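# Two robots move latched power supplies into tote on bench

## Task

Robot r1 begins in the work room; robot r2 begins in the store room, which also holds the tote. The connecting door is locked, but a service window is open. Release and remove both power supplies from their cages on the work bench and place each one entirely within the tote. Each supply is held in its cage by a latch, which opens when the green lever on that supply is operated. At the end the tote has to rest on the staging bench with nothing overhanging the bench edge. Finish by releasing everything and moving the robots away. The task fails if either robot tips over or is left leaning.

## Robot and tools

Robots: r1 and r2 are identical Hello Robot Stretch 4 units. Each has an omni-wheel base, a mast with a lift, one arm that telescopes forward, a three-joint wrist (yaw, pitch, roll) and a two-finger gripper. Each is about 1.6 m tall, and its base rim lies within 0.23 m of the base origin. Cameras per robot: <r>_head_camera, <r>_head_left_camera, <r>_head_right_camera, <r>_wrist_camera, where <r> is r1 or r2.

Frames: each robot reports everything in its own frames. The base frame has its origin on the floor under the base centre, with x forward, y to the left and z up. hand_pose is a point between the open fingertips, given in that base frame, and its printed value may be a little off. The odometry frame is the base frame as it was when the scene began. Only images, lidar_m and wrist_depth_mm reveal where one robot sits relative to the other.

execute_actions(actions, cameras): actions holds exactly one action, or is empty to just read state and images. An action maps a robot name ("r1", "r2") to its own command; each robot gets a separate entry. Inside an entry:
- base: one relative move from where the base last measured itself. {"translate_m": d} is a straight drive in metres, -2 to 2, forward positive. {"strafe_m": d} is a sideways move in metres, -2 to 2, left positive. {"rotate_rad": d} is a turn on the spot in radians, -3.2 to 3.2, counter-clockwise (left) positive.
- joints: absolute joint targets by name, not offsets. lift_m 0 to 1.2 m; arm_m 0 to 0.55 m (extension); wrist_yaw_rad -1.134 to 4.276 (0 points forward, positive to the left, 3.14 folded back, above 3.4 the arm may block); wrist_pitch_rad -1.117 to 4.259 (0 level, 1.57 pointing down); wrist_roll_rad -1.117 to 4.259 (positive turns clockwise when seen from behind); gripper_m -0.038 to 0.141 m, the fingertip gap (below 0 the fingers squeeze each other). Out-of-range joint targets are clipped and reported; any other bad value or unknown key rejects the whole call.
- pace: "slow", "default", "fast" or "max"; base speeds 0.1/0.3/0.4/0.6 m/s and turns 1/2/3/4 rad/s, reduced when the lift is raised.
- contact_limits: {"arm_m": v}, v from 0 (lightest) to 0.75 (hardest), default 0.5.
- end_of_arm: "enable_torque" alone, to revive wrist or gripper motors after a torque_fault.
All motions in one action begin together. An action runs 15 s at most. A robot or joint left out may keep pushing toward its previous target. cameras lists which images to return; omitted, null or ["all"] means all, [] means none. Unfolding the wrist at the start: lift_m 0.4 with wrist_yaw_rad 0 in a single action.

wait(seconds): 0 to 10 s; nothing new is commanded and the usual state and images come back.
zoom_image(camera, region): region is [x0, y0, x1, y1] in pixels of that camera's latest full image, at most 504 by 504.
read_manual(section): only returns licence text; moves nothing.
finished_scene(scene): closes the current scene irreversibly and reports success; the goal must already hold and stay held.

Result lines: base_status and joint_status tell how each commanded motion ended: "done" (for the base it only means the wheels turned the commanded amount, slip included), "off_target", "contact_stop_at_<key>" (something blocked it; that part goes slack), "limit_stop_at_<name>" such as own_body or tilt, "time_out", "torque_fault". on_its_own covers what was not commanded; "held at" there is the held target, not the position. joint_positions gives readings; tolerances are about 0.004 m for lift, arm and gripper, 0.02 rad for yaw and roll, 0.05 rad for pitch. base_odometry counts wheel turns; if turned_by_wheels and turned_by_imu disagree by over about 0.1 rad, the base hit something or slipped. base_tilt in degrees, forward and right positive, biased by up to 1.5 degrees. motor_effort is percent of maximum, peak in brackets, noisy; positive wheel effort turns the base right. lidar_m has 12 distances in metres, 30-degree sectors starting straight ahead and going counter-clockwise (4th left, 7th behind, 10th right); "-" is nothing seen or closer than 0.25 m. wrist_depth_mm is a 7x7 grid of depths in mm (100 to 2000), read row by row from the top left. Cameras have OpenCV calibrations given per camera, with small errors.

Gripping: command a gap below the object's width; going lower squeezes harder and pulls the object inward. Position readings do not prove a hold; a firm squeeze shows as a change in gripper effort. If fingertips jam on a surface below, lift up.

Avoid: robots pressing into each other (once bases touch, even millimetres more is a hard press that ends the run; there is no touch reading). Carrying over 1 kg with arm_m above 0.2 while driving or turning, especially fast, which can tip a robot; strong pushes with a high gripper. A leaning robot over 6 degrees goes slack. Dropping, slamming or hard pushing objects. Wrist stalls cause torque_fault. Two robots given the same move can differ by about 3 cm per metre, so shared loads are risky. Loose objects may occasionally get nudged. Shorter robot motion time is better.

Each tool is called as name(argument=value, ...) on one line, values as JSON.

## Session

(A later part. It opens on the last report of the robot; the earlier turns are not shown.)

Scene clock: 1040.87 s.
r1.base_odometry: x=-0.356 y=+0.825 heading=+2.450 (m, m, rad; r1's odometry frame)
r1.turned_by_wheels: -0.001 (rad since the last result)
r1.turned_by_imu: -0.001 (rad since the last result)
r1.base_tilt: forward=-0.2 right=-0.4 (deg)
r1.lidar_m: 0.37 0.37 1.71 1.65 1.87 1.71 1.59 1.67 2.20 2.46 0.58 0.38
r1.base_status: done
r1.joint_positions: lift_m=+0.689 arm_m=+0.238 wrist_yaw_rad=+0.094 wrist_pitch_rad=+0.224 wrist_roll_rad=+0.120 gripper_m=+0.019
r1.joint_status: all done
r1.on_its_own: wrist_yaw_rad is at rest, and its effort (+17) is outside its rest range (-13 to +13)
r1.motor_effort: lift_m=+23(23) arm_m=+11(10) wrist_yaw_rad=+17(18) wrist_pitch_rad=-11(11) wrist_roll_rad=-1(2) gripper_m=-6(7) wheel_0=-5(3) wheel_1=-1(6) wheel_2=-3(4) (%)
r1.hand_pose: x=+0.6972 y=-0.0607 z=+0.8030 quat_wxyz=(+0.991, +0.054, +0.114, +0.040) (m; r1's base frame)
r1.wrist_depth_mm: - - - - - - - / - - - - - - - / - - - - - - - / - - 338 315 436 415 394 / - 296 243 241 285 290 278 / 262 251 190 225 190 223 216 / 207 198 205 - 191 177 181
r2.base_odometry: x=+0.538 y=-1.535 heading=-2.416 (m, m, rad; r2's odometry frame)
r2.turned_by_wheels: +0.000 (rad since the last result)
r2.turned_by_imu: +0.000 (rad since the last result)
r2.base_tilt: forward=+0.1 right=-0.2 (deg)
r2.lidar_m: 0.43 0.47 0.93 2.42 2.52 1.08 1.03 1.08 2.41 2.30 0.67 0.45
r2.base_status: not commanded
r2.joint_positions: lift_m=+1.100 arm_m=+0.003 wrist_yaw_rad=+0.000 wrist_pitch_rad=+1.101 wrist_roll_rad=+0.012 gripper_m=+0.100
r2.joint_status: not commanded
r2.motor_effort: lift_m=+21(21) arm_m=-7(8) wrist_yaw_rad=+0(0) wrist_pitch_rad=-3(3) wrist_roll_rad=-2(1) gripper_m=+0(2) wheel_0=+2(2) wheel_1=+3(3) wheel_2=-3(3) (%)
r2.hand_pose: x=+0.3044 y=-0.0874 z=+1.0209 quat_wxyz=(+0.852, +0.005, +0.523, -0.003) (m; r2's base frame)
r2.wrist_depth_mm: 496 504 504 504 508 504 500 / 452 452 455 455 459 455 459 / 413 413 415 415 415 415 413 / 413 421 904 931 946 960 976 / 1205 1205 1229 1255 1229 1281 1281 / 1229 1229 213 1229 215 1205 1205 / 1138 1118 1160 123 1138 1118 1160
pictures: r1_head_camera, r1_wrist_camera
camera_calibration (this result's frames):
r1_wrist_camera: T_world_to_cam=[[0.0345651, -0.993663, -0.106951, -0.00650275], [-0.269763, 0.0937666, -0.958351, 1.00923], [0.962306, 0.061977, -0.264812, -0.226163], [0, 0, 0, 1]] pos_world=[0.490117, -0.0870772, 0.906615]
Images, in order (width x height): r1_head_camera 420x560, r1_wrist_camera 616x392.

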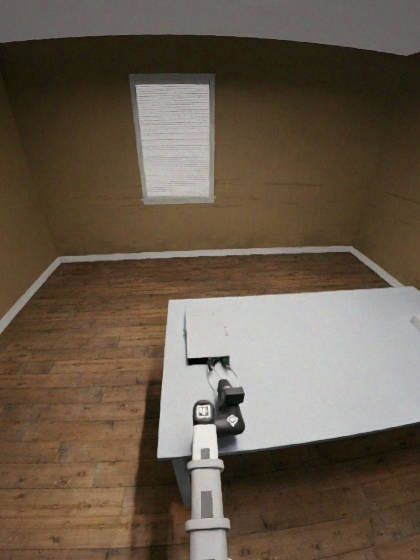

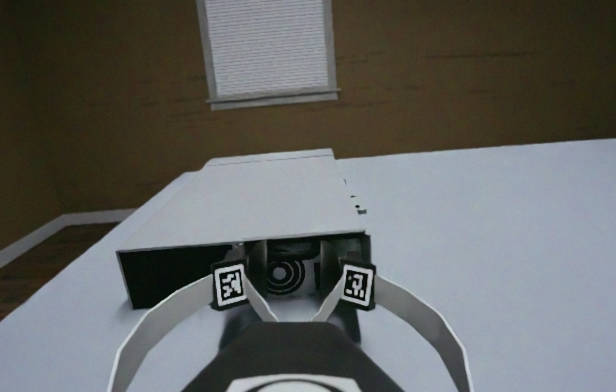

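execute_actions(actions=[{"r1":{"joints":{"arm_m":0.242},"pace":"slow"}}], cameras=[])

execute_actions(actions=[{"r1":{"joints":{"arm_m":0.2455,"gripper_m":0.0,"lift_m":0.688},"pace":"slow"}}], cameras=[])

execute_actions(actions=[{"r1":{"joints":{"arm_m":0.2495,"gripper_m":-0.018,"lift_m":0.687,"wrist_yaw_rad":0.097},"pace":"slow"}}], cameras=[])

execute_actions(actions=[{"r1":{"joints":{"arm_m":0.254,"gripper_m":-0.038,"lift_m":0.686,"wrist_yaw_rad":0.095},"pace":"slow"}}], cameras=["r1_wrist_camera"])

zoom_image(camera="r1_wrist_camera", region=[200,210,400,320])

Scene clock: 1041.73 s.
r1.base_odometry: x=-0.356 y=+0.825 heading=+2.450 (m, m, rad; r1's odometry frame)
r1.turned_by_wheels: +0.000 (rad since the last result)
r1.turned_by_imu: +0.000 (rad since the last result)
r1.base_tilt: forward=-0.1 right=-0.4 (deg)
r1.lidar_m: 0.35 0.34 1.73 1.61 1.87 1.70 1.60 1.65 2.23 2.45 0.60 0.36
r1.base_status: not commanded
r1.joint_positions: lift_m=+0.689 arm_m=+0.240 wrist_yaw_rad=+0.092 wrist_pitch_rad=+0.224 wrist_roll_rad=+0.120 gripper_m=+0.019
r1.joint_status: all done
r1.on_its_own: wrist_yaw_rad is at rest, and its effort (+22) is outside its rest range (-13 to +13)
r1.motor_effort: lift_m=+22(23) arm_m=+14(17) wrist_yaw_rad=+22(21) wrist_pitch_rad=-13(13) wrist_roll_rad=-1(0) gripper_m=-7(9) wheel_0=-4(5) wheel_1=-1(1) wheel_2=-5(5) (%)
r1.hand_pose: x=+0.6985 y=-0.0613 z=+0.8029 quat_wxyz=(+0.991, +0.054, +0.114, +0.039) (m; r1's base frame)
r1.wrist_depth_mm: - - - - - - - / - - - - - - - / - - - - - - - / - - 336 317 433 413 399 / - 297 244 241 286 290 281 / 260 250 189 225 189 221 216 / 208 196 205 - 191 177 181
r2.base_odometry: x=+0.538 y=-1.535 heading=-2.416 (m, m, rad; r2's odometry frame)
r2.turned_by_wheels: +0.000 (rad since the last result)
r2.turned_by_imu: +0.000 (rad since the last result)
r2.base_tilt: forward=+0.2 right=-0.2 (deg)
r2.lidar_m: 0.42 0.45 0.95 2.40 2.53 1.08 1.01 1.07 2.39 2.31 0.64 0.46
r2.base_status: not commanded
r2.joint_positions: lift_m=+1.100 arm_m=+0.003 wrist_yaw_rad=+0.000 wrist_pitch_rad=+1.101 wrist_roll_rad=+0.012 gripper_m=+0.100
r2.joint_status: not commanded
r2.motor_effort: lift_m=+21(21) arm_m=-7(8) wrist_yaw_rad=+0(0) wrist_pitch_rad=-4(3) wrist_roll_rad=-1(2) gripper_m=+0(1) wheel_0=+2(2) wheel_1=+3(3) wheel_2=-3(3) (%)
r2.hand_pose: x=+0.3044 y=-0.0874 z=+1.0209 quat_wxyz=(+0.852, +0.005, +0.523, -0.003) (m; r2's base frame)
r2.wrist_depth_mm: 500 500 500 504 504 504 504 / 452 452 455 455 455 455 455 / 413 413 413 415 413 415 413 / 413 418 904 931 931 960 976 / 1229 1229 1229 1281 1229 1281 1281 / 1229 1229 213 1229 216 1229 1229 / 1138 1118 1138 123 1160 1118 1138
pictures: none
No camera images: the call's "cameras" was empty. Leave "cameras" out to get every camera's image.

Scene clock: 1042.87 s.
r1.base_odometry: x=-0.356 y=+0.825 heading=+2.450 (m, m, rad; r1's odometry frame)
r1.turned_by_wheels: +0.000 (rad since the last result)
r1.turned_by_imu: +0.000 (rad since the last result)
r1.base_tilt: forward=-0.1 right=-0.4 (deg)
r1.lidar_m: 0.36 0.36 1.71 1.62 1.87 1.69 1.60 1.65 2.26 2.47 0.55 0.35
r1.base_status: not commanded
r1.joint_positions: lift_m=+0.688 arm_m=+0.243 wrist_yaw_rad=+0.094 wrist_pitch_rad=+0.225 wrist_roll_rad=+0.120 gripper_m=+0.001
r1.joint_status: all done
r1.on_its_own: wrist_yaw_rad is at rest, and its effort (+18) is outside its rest range (-13 to +13)
r1.motor_effort: lift_m=+17(21) arm_m=+11(20) wrist_yaw_rad=+18(28) wrist_pitch_rad=-16(15) wrist_roll_rad=-1(1) gripper_m=-18(17) wheel_0=-2(4) wheel_1=+1(1) wheel_2=-7(9) (%)
r1.hand_pose: x=+0.7026 y=-0.0607 z=+0.8021 quat_wxyz=(+0.991, +0.054, +0.115, +0.040) (m; r1's base frame)
r1.wrist_depth_mm: - - - - - - - / - - - - - - - / - - - - - - - / - - 332 310 433 407 392 / - 294 239 236 282 286 276 / 259 240 189 229 186 219 214 / 206 198 204 - 190 176 179
r2.base_odometry: x=+0.538 y=-1.535 heading=-2.416 (m, m, rad; r2's odometry frame)
r2.turned_by_wheels: +0.000 (rad since the last result)
r2.turned_by_imu: +0.000 (rad since the last result)
r2.base_tilt: forward=+0.2 right=-0.2 (deg)
r2.lidar_m: 0.44 0.45 0.96 2.41 2.51 1.11 1.03 1.08 2.40 2.28 0.64 0.46
r2.base_status: not commanded
r2.joint_positions: lift_m=+1.100 arm_m=+0.003 wrist_yaw_rad=+0.000 wrist_pitch_rad=+1.101 wrist_roll_rad=+0.012 gripper_m=+0.100
r2.joint_status: not commanded
r2.motor_effort: lift_m=+21(21) arm_m=-8(7) wrist_yaw_rad=+0(0) wrist_pitch_rad=-3(3) wrist_roll_rad=+1(2) gripper_m=+0(1) wheel_0=+2(2) wheel_1=+3(3) wheel_2=-3(3) (%)
r2.hand_pose: x=+0.3044 y=-0.0874 z=+1.0209 quat_wxyz=(+0.852, +0.005, +0.523, -0.003) (m; r2's base frame)
r2.wrist_depth_mm: 500 500 504 504 504 504 504 / 452 455 455 455 459 459 455 / 410 413 415 413 418 415 415 / 413 421 904 917 946 946 960 / 1205 1229 1229 1255 1255 1281 1308 / 1205 1205 214 1229 216 1205 1229 / 1160 1138 1118 123 1138 1118 1160
pictures: none
No camera images: the call's "cameras" was empty. Leave "cameras" out to get every camera's image.

Scene clock: 1043.80 s.
r1.base_odometry: x=-0.356 y=+0.825 heading=+2.450 (m, m, rad; r1's odometry frame)
r1.turned_by_wheels: +0.000 (rad since the last result)
r1.turned_by_imu: +0.000 (rad since the last result)
r1.base_tilt: forward=-0.1 right=-0.4 (deg)
r1.lidar_m: 0.35 0.40 1.70 1.59 1.86 1.70 1.60 1.66 2.18 2.45 0.56 0.40
r1.base_status: not commanded
r1.joint_positions: lift_m=+0.687 arm_m=+0.247 wrist_yaw_rad=+0.091 wrist_pitch_rad=+0.225 wrist_roll_rad=+0.120 gripper_m=-0.017
r1.joint_status: all done
r1.on_its_own: wrist_yaw_rad is at rest, and its effort (+17) is outside its rest range (-13 to +13)
r1.motor_effort: lift_m=+17(17) arm_m=+12(14) wrist_yaw_rad=+17(21) wrist_pitch_rad=-16(16) wrist_roll_rad=-3(1) gripper_m=-23(21) wheel_0=-1(1) wheel_1=+1(1) wheel_2=-7(7) (%)
r1.hand_pose: x=+0.7063 y=-0.0614 z=+0.8011 quat_wxyz=(+0.991, +0.054, +0.115, +0.038) (m; r1's base frame)
r1.wrist_depth_mm: - - - - - - - / - - - - - - - / - - - - - - - / - - 327 306 427 404 389 / - 276 235 231 283 285 273 / 258 225 184 226 184 215 212 / 204 196 202 - 189 176 178
r2.base_odometry: x=+0.538 y=-1.535 heading=-2.416 (m, m, rad; r2's odometry frame)
r2.turned_by_wheels: +0.000 (rad since the last result)
r2.turned_by_imu: +0.000 (rad since the last result)
r2.base_tilt: forward=+0.1 right=-0.2 (deg)
r2.lidar_m: 0.42 0.46 0.96 2.42 2.50 1.07 1.03 1.07 2.36 2.32 0.64 0.45
r2.base_status: not commanded
r2.joint_positions: lift_m=+1.100 arm_m=+0.003 wrist_yaw_rad=+0.000 wrist_pitch_rad=+1.101 wrist_roll_rad=+0.012 gripper_m=+0.100
r2.joint_status: not commanded
r2.motor_effort: lift_m=+21(21) arm_m=-7(7) wrist_yaw_rad=+0(0) wrist_pitch_rad=-3(3) wrist_roll_rad=-4(3) gripper_m=-1(2) wheel_0=+2(2) wheel_1=+3(3) wheel_2=-3(3) (%)
r2.hand_pose: x=+0.3044 y=-0.0874 z=+1.0209 quat_wxyz=(+0.852, +0.005, +0.523, -0.003) (m; r2's base frame)
r2.wrist_depth_mm: 500 504 504 504 504 504 504 / 455 452 455 455 455 459 452 / 415 413 413 413 413 415 413 / 413 418 917 917 946 960 960 / 1205 1205 1229 1281 1255 1255 1281 / 1229 1205 213 1229 216 1205 1205 / 1160 1138 1182 123 1160 1118 1160
pictures: none
No camera images: the call's "cameras" was empty. Leave "cameras" out to get every camera's image.

Scene clock: 1044.80 s.
r1.base_odometry: x=-0.356 y=+0.825 heading=+2.450 (m, m, rad; r1's odometry frame)
r1.turned_by_wheels: +0.000 (rad since the last result)
r1.turned_by_imu: +0.000 (rad since the last result)
r1.base_tilt: forward=-0.1 right=-0.3 (deg)
r1.lidar_m: 0.35 0.35 1.70 1.64 1.86 1.69 1.61 1.67 2.23 2.45 0.57 0.38
r1.base_status: not commanded
r1.joint_positions: lift_m=+0.686 arm_m=+0.252 wrist_yaw_rad=+0.090 wrist_pitch_rad=+0.226 wrist_roll_rad=+0.120 gripper_m=-0.037
r1.joint_status: all done
r1.on_its_own: wrist_yaw_rad is at rest, and its effort (+14) is outside its rest range (-13 to +13)
r1.motor_effort: lift_m=+17(16) arm_m=+12(16) wrist_yaw_rad=+14(21) wrist_pitch_rad=-17(18) wrist_roll_rad=-2(2) gripper_m=-25(25) wheel_0=+0(2) wheel_1=+1(2) wheel_2=-6(7) (%)
r1.hand_pose: x=+0.7107 y=-0.0617 z=+0.7999 quat_wxyz=(+0.991, +0.055, +0.115, +0.038) (m; r1's base frame)
r1.wrist_depth_mm: - - - - - - - / - - - - - - - / - - - - - - - / - - 322 301 424 399 384 / - 257 232 227 279 281 273 / 255 164 194 224 183 213 209 / 202 195 200 - 187 175 177
r2.base_odometry: x=+0.538 y=-1.535 heading=-2.416 (m, m, rad; r2's odometry frame)
r2.turned_by_wheels: +0.000 (rad since the last result)
r2.turned_by_imu: +0.000 (rad since the last result)
r2.base_tilt: forward=+0.2 right=-0.2 (deg)
r2.lidar_m: 0.44 0.46 0.96 2.42 2.54 1.09 1.02 1.10 2.39 2.33 0.65 0.47
r2.base_status: not commanded
r2.joint_positions: lift_m=+1.100 arm_m=+0.003 wrist_yaw_rad=+0.000 wrist_pitch_rad=+1.101 wrist_roll_rad=+0.012 gripper_m=+0.100
r2.joint_status: not commanded
r2.motor_effort: lift_m=+21(21) arm_m=-7(8) wrist_yaw_rad=+0(0) wrist_pitch_rad=-4(3) wrist_roll_rad=-4(0) gripper_m=-1(1) wheel_0=+2(2) wheel_1=+3(3) wheel_2=-3(2) (%)
r2.hand_pose: x=+0.3044 y=-0.0874 z=+1.0209 quat_wxyz=(+0.852, +0.005, +0.523, -0.003) (m; r2's base frame)
r2.wrist_depth_mm: 500 500 504 508 500 504 508 / 452 452 455 455 455 455 455 / 413 413 413 413 415 415 415 / 415 421 904 917 946 946 960 / 1205 1229 1205 1255 1255 1281 1281 / 1229 1229 213 1229 216 1229 1229 / 1138 1118 1138 123 1138 1118 1138
pictures: r1_wrist_camera
camera_calibration (this result's frames):
r1_wrist_camera: T_world_to_cam=[[0.0308369, -0.993799, -0.106828, -0.00577609], [-0.271418, 0.0945376, -0.957807, 1.0108], [0.961968, 0.0585309, -0.266819, -0.238221], [0, 0, 0, 1]] pos_world=[0.503688, -0.0873556, 0.903972]
Images, in order (width x height): r1_wrist_camera 616x392.

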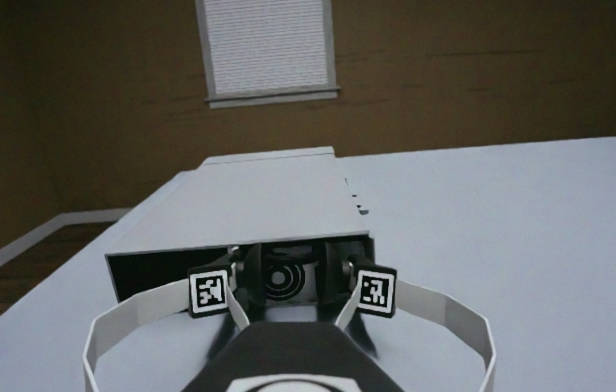

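Region (200, 210, 400, 320) of r1_wrist_camera's 616x392 image, scaled by 2.520; it fills the top 277 rows of this view, and the rest is white.

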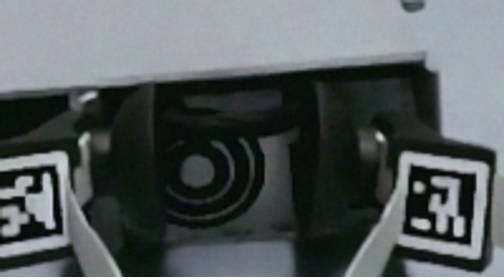

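Deeper grip now. Pull.

execute_actions(actions=[{"r1":{"joints":{"arm_m":0.248,"lift_m":0.6855},"pace":"slow"}}], cameras=[])

execute_actions(actions=[{"r1":{"joints":{"arm_m":0.2455},"pace":"slow"}}], cameras=[])

execute_actions(actions=[{"r1":{"joints":{"arm_m":0.243},"pace":"slow"}}], cameras=[])

execute_actions(actions=[{"r1":{"joints":{"arm_m":0.2408},"pace":"slow"}}], cameras=["r1_wrist_camera"])

zoom_image(camera="r1_wrist_camera", region=[200,210,400,320])

Scene clock: 1045.77 s.
r1.base_odometry: x=-0.356 y=+0.825 heading=+2.450 (m, m, rad; r1's odometry frame)
r1.turned_by_wheels: +0.000 (rad since the last result)
r1.turned_by_imu: +0.000 (rad since the last result)
r1.base_tilt: forward=+0.0 right=-0.4 (deg)
r1.lidar_m: 0.34 0.36 1.69 1.64 1.85 1.69 1.60 1.67 2.25 2.47 0.56 0.38
r1.base_status: not commanded
r1.joint_positions: lift_m=+0.686 arm_m=+0.250 wrist_yaw_rad=+0.094 wrist_pitch_rad=+0.225 wrist_roll_rad=+0.120 gripper_m=-0.037
r1.joint_status: all done
r1.motor_effort: lift_m=+17(16) arm_m=-10(12) wrist_yaw_rad=+1(12) wrist_pitch_rad=-14(17) wrist_roll_rad=-1(0) gripper_m=-28(29) wheel_0=-2(2) wheel_1=+0(1) wheel_2=-1(6) (%)
r1.hand_pose: x=+0.7089 y=-0.0607 z=+0.7997 quat_wxyz=(+0.991, +0.054, +0.114, +0.040) (m; r1's base frame)
r1.wrist_depth_mm: - - - - - - - / - - - - - - - / - - - - - - - / - - 325 301 424 402 387 / - 287 231 228 277 283 272 / 256 163 185 224 181 213 210 / 202 194 201 - 187 174 177
r2.base_odometry: x=+0.538 y=-1.535 heading=-2.416 (m, m, rad; r2's odometry frame)
r2.turned_by_wheels: +0.000 (rad since the last result)
r2.turned_by_imu: +0.000 (rad since the last result)
r2.base_tilt: forward=+0.2 right=-0.3 (deg)
r2.lidar_m: 0.41 0.45 0.96 2.40 2.50 1.08 1.03 1.10 2.41 2.32 0.63 0.45
r2.base_status: not commanded
r2.joint_positions: lift_m=+1.100 arm_m=+0.003 wrist_yaw_rad=+0.000 wrist_pitch_rad=+1.101 wrist_roll_rad=+0.012 gripper_m=+0.100
r2.joint_status: not commanded
r2.motor_effort: lift_m=+21(21) arm_m=-7(7) wrist_yaw_rad=+0(0) wrist_pitch_rad=-3(3) wrist_roll_rad=-2(0) gripper_m=-1(2) wheel_0=+2(2) wheel_1=+3(3) wheel_2=-3(3) (%)
r2.hand_pose: x=+0.3044 y=-0.0874 z=+1.0209 quat_wxyz=(+0.852, +0.005, +0.523, -0.003) (m; r2's base frame)
r2.wrist_depth_mm: 500 504 508 508 504 500 508 / 452 455 455 452 459 452 455 / 413 413 415 413 415 415 415 / 413 421 904 917 931 960 976 / 1205 1229 1229 1255 1229 1281 1281 / 1229 1205 213 1229 216 1229 1205 / 1160 1138 1138 123 1160 1138 1138
pictures: none
No camera images: the call's "cameras" was empty. Leave "cameras" out to get every camera's image.

Scene clock: 1046.37 s.
r1.base_odometry: x=-0.356 y=+0.825 heading=+2.450 (m, m, rad; r1's odometry frame)
r1.turned_by_wheels: +0.000 (rad since the last result)
r1.turned_by_imu: +0.000 (rad since the last result)
r1.base_tilt: forward=+0.0 right=-0.3 (deg)
r1.lidar_m: 0.34 0.36 1.70 1.64 1.86 1.71 1.61 1.69 2.24 2.45 0.54 0.40
r1.base_status: not commanded
r1.joint_positions: lift_m=+0.686 arm_m=+0.248 wrist_yaw_rad=+0.097 wrist_pitch_rad=+0.224 wrist_roll_rad=+0.120 gripper_m=-0.037
r1.joint_status: all done
r1.motor_effort: lift_m=+18(18) arm_m=-13(13) wrist_yaw_rad=-6(7) wrist_pitch_rad=-11(14) wrist_roll_rad=-2(1) gripper_m=-31(32) wheel_0=-3(3) wheel_1=-1(1) wheel_2=+3(3) (%)
r1.hand_pose: x=+0.7072 y=-0.0599 z=+0.7999 quat_wxyz=(+0.991, +0.054, +0.114, +0.041) (m; r1's base frame)
r1.wrist_depth_mm: - - - - - - - / - - - - - - - / - - - - - - - / - - 327 303 427 404 384 / - 289 236 229 278 282 272 / 256 223 183 224 182 213 210 / 202 195 201 - 187 175 177
r2.base_odometry: x=+0.538 y=-1.535 heading=-2.416 (m, m, rad; r2's odometry frame)
r2.turned_by_wheels: +0.000 (rad since the last result)
r2.turned_by_imu: +0.000 (rad since the last result)
r2.base_tilt: forward=+0.1 right=-0.2 (deg)
r2.lidar_m: 0.44 0.46 0.97 2.42 2.52 1.09 1.02 1.09 2.39 2.30 0.63 0.47
r2.base_status: not commanded
r2.joint_positions: lift_m=+1.100 arm_m=+0.003 wrist_yaw_rad=+0.000 wrist_pitch_rad=+1.101 wrist_roll_rad=+0.012 gripper_m=+0.100
r2.joint_status: not commanded
r2.motor_effort: lift_m=+21(21) arm_m=-8(8) wrist_yaw_rad=+0(0) wrist_pitch_rad=-3(3) wrist_roll_rad=+0(4) gripper_m=-1(0) wheel_0=+2(3) wheel_1=+3(3) wheel_2=-3(3) (%)
r2.hand_pose: x=+0.3044 y=-0.0874 z=+1.0209 quat_wxyz=(+0.852, +0.005, +0.523, -0.003) (m; r2's base frame)
r2.wrist_depth_mm: 504 500 504 508 504 504 500 / 452 452 452 455 455 455 452 / 413 410 410 413 415 413 413 / 415 418 904 931 946 960 960 / 1205 1205 1229 1255 1229 1281 1281 / 1205 1205 213 1229 216 1255 1229 / 1138 1118 1138 123 1138 1118 1160
pictures: none
No camera images: the call's "cameras" was empty. Leave "cameras" out to get every camera's image.

Scene clock: 1046.97 s.
r1.base_odometry: x=-0.356 y=+0.825 heading=+2.450 (m, m, rad; r1's odometry frame)
r1.turned_by_wheels: +0.000 (rad since the last result)
r1.turned_by_imu: +0.000 (rad since the last result)
r1.base_tilt: forward=+0.0 right=-0.4 (deg)
r1.lidar_m: 0.32 0.38 1.71 1.64 1.87 1.69 1.61 1.68 2.24 2.46 0.56 0.39
r1.base_status: not commanded
r1.joint_positions: lift_m=+0.686 arm_m=+0.246 wrist_yaw_rad=+0.098 wrist_pitch_rad=+0.223 wrist_roll_rad=+0.120 gripper_m=-0.037
r1.joint_status: all done
r1.motor_effort: lift_m=+18(18) arm_m=-16(17) wrist_yaw_rad=-10(11) wrist_pitch_rad=-10(12) wrist_roll_rad=+2(1) gripper_m=-34(32) wheel_0=-3(4) wheel_1=-2(2) wheel_2=+5(5) (%)
r1.hand_pose: x=+0.7052 y=-0.0594 z=+0.8000 quat_wxyz=(+0.991, +0.054, +0.114, +0.042) (m; r1's base frame)
r1.wrist_depth_mm: - - - - - - - / - - - - - - - / - - - - - - - / - - 327 306 430 404 389 / - 287 236 230 277 283 273 / 255 222 183 224 183 212 211 / 203 195 202 - 188 176 177
r2.base_odometry: x=+0.538 y=-1.535 heading=-2.416 (m, m, rad; r2's odometry frame)
r2.turned_by_wheels: +0.000 (rad since the last result)
r2.turned_by_imu: +0.000 (rad since the last result)
r2.base_tilt: forward=+0.1 right=-0.2 (deg)
r2.lidar_m: 0.43 0.46 0.96 2.41 2.50 1.08 1.03 1.06 2.38 2.30 0.65 0.44
r2.base_status: not commanded
r2.joint_positions: lift_m=+1.100 arm_m=+0.003 wrist_yaw_rad=+0.000 wrist_pitch_rad=+1.101 wrist_roll_rad=+0.012 gripper_m=+0.100
r2.joint_status: not commanded
r2.motor_effort: lift_m=+21(21) arm_m=-8(7) wrist_yaw_rad=+0(0) wrist_pitch_rad=-4(4) wrist_roll_rad=-2(0) gripper_m=-1(2) wheel_0=+2(2) wheel_1=+3(3) wheel_2=-3(3) (%)
r2.hand_pose: x=+0.3044 y=-0.0874 z=+1.0209 quat_wxyz=(+0.852, +0.005, +0.523, -0.003) (m; r2's base frame)
r2.wrist_depth_mm: 500 500 504 500 504 508 504 / 452 449 455 455 455 459 455 / 413 413 415 415 415 418 418 / 413 421 904 931 931 946 960 / 1182 1229 1229 1281 1229 1255 1281 / 1205 1255 213 1229 216 1229 1229 / 1138 1118 1160 123 1160 1118 1138
pictures: none
No camera images: the call's "cameras" was empty. Leave "cameras" out to get every camera's image.

Scene clock: 1047.53 s.
r1.base_odometry: x=-0.356 y=+0.825 heading=+2.450 (m, m, rad; r1's odometry frame)
r1.turned_by_wheels: +0.000 (rad since the last result)
r1.turned_by_imu: +0.000 (rad since the last result)
r1.base_tilt: forward=+0.0 right=-0.4 (deg)
r1.lidar_m: 0.32 0.37 1.71 1.64 1.89 1.67 1.62 1.65 2.22 2.45 0.56 0.40
r1.base_status: not commanded
r1.joint_positions: lift_m=+0.686 arm_m=+0.243 wrist_yaw_rad=+0.098 wrist_pitch_rad=+0.223 wrist_roll_rad=+0.120 gripper_m=-0.037
r1.joint_status: all done
r1.motor_effort: lift_m=+19(19) arm_m=-15(13) wrist_yaw_rad=-11(12) wrist_pitch_rad=-11(9) wrist_roll_rad=-1(0) gripper_m=-33(32) wheel_0=-4(4) wheel_1=-2(2) wheel_2=+5(5) (%)
r1.hand_pose: x=+0.7029 y=-0.0594 z=+0.8000 quat_wxyz=(+0.991, +0.054, +0.114, +0.042) (m; r1's base frame)
r1.wrist_depth_mm: - - - - - - - / - - - - - - - / - - - - - - - / - - 327 306 427 404 384 / - 290 236 230 278 283 274 / 255 224 182 223 183 213 211 / 203 194 202 - 187 176 177
r2.base_odometry: x=+0.538 y=-1.535 heading=-2.416 (m, m, rad; r2's odometry frame)
r2.turned_by_wheels: +0.000 (rad since the last result)
r2.turned_by_imu: +0.000 (rad since the last result)
r2.base_tilt: forward=+0.1 right=-0.2 (deg)
r2.lidar_m: 0.42 0.46 0.98 2.39 2.51 1.08 1.00 1.10 2.39 2.31 0.61 0.45
r2.base_status: not commanded
r2.joint_positions: lift_m=+1.100 arm_m=+0.003 wrist_yaw_rad=+0.000 wrist_pitch_rad=+1.101 wrist_roll_rad=+0.012 gripper_m=+0.100
r2.joint_status: not commanded
r2.motor_effort: lift_m=+21(21) arm_m=-7(7) wrist_yaw_rad=+0(0) wrist_pitch_rad=-4(4) wrist_roll_rad=-1(2) gripper_m=-2(1) wheel_0=+2(2) wheel_1=+3(3) wheel_2=-3(3) (%)
r2.hand_pose: x=+0.3044 y=-0.0874 z=+1.0209 quat_wxyz=(+0.852, +0.005, +0.523, -0.003) (m; r2's base frame)
r2.wrist_depth_mm: 500 504 504 504 504 500 504 / 452 455 459 455 459 455 452 / 415 413 413 413 415 413 415 / 413 418 904 931 946 960 976 / 1229 1229 1229 1255 1255 1281 1308 / 1229 1205 213 1205 216 1205 1229 / 1160 1138 1118 123 1138 1138 1160
pictures: r1_wrist_camera
camera_calibration (this result's frames):
r1_wrist_camera: T_world_to_cam=[[0.0390508, -0.993494, -0.106977, -0.00886196], [-0.269613, 0.0926117, -0.958505, 1.00774], [0.962177, 0.0662727, -0.264242, -0.232604], [0, 0, 0, 1]] pos_world=[0.495851, -0.0867171, 0.903507]
Images, in order (width x height): r1_wrist_camera 616x392.

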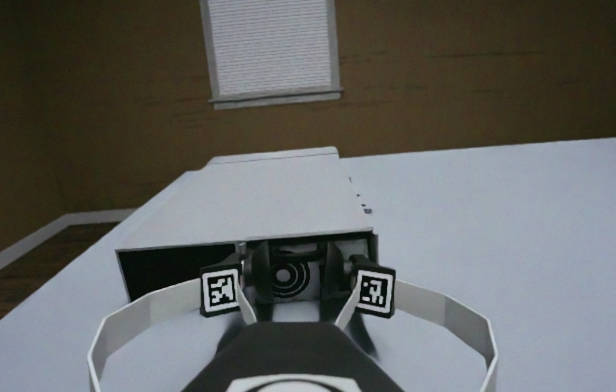

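Region (200, 210, 400, 320) of r1_wrist_camera's 616x392 image, scaled by 2.520; it fills the top 277 rows of this view, and the rest is white.

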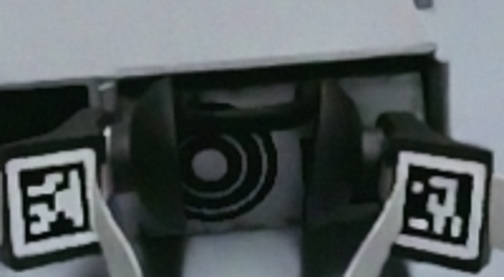

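execute_actions(actions=[{"r1":{"joints":{"arm_m":0.2392,"wrist_yaw_rad":0.085,"lift_m":0.686},"pace":"slow"}}], cameras=["r1_wrist_camera"])

zoom_image(camera="r1_wrist_camera", region=[200,210,400,320])

Scene clock: 1048.20 s.
r1.base_odometry: x=-0.356 y=+0.825 heading=+2.450 (m, m, rad; r1's odometry frame)
r1.turned_by_wheels: +0.000 (rad since the last result)
r1.turned_by_imu: +0.000 (rad since the last result)
r1.base_tilt: forward=+0.0 right=-0.3 (deg)
r1.lidar_m: 0.36 0.38 1.70 1.62 1.88 1.71 1.62 1.66 2.24 2.44 0.58 0.38
r1.base_status: not commanded
r1.joint_positions: lift_m=+0.686 arm_m=+0.241 wrist_yaw_rad=+0.085 wrist_pitch_rad=+0.224 wrist_roll_rad=+0.120 gripper_m=-0.037
r1.joint_status: all done
r1.motor_effort: lift_m=+24(23) arm_m=-9(17) wrist_yaw_rad=-2(17) wrist_pitch_rad=-14(14) wrist_roll_rad=+0(1) gripper_m=-27(33) wheel_0=-2(4) wheel_1=+0(2) wheel_2=+0(6) (%)
r1.hand_pose: x=+0.6994 y=-0.0632 z=+0.7997 quat_wxyz=(+0.991, +0.055, +0.114, +0.036) (m; r1's base frame)
r1.wrist_depth_mm: - - - - - - - / - - - - - - - / - - - - - - - / - - 324 301 424 404 384 / - 277 237 229 277 281 272 / 255 163 185 224 184 212 209 / 203 193 201 - 187 174 176
r2.base_odometry: x=+0.538 y=-1.535 heading=-2.416 (m, m, rad; r2's odometry frame)
r2.turned_by_wheels: +0.000 (rad since the last result)
r2.turned_by_imu: +0.000 (rad since the last result)
r2.base_tilt: forward=+0.1 right=-0.2 (deg)
r2.lidar_m: 0.41 0.46 0.96 2.42 2.52 1.10 1.03 1.11 2.41 2.32 0.65 0.46
r2.base_status: not commanded
r2.joint_positions: lift_m=+1.100 arm_m=+0.003 wrist_yaw_rad=+0.000 wrist_pitch_rad=+1.101 wrist_roll_rad=+0.012 gripper_m=+0.100
r2.joint_status: not commanded
r2.motor_effort: lift_m=+21(21) arm_m=-7(7) wrist_yaw_rad=+0(0) wrist_pitch_rad=-3(3) wrist_roll_rad=-1(1) gripper_m=-1(1) wheel_0=+2(2) wheel_1=+3(3) wheel_2=-3(3) (%)
r2.hand_pose: x=+0.3044 y=-0.0874 z=+1.0209 quat_wxyz=(+0.852, +0.005, +0.523, -0.003) (m; r2's base frame)
r2.wrist_depth_mm: 504 504 504 504 508 504 504 / 452 452 452 452 455 455 459 / 413 413 415 415 415 415 415 / 410 421 904 917 931 946 976 / 1229 1229 1205 1281 1229 1281 1281 / 1205 1229 213 1205 216 1205 1229 / 1138 1138 1138 123 1160 1118 1138
pictures: r1_wrist_camera
camera_calibration (this result's frames):
r1_wrist_camera: T_world_to_cam=[[0.0259835, -0.99393, -0.106904, -0.00343601], [-0.269551, 0.0960132, -0.958188, 1.00678], [0.962635, 0.0537132, -0.26542, -0.229231], [0, 0, 0, 1]] pos_world=[0.492135, -0.0877668, 0.903476]
Images, in order (width x height): r1_wrist_camera 616x392.

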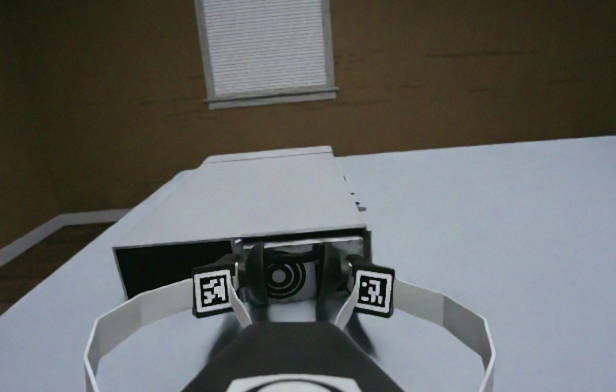

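Region (200, 210, 400, 320) of r1_wrist_camera's 616x392 image, scaled by 2.520; it fills the top 277 rows of this view, and the rest is white.

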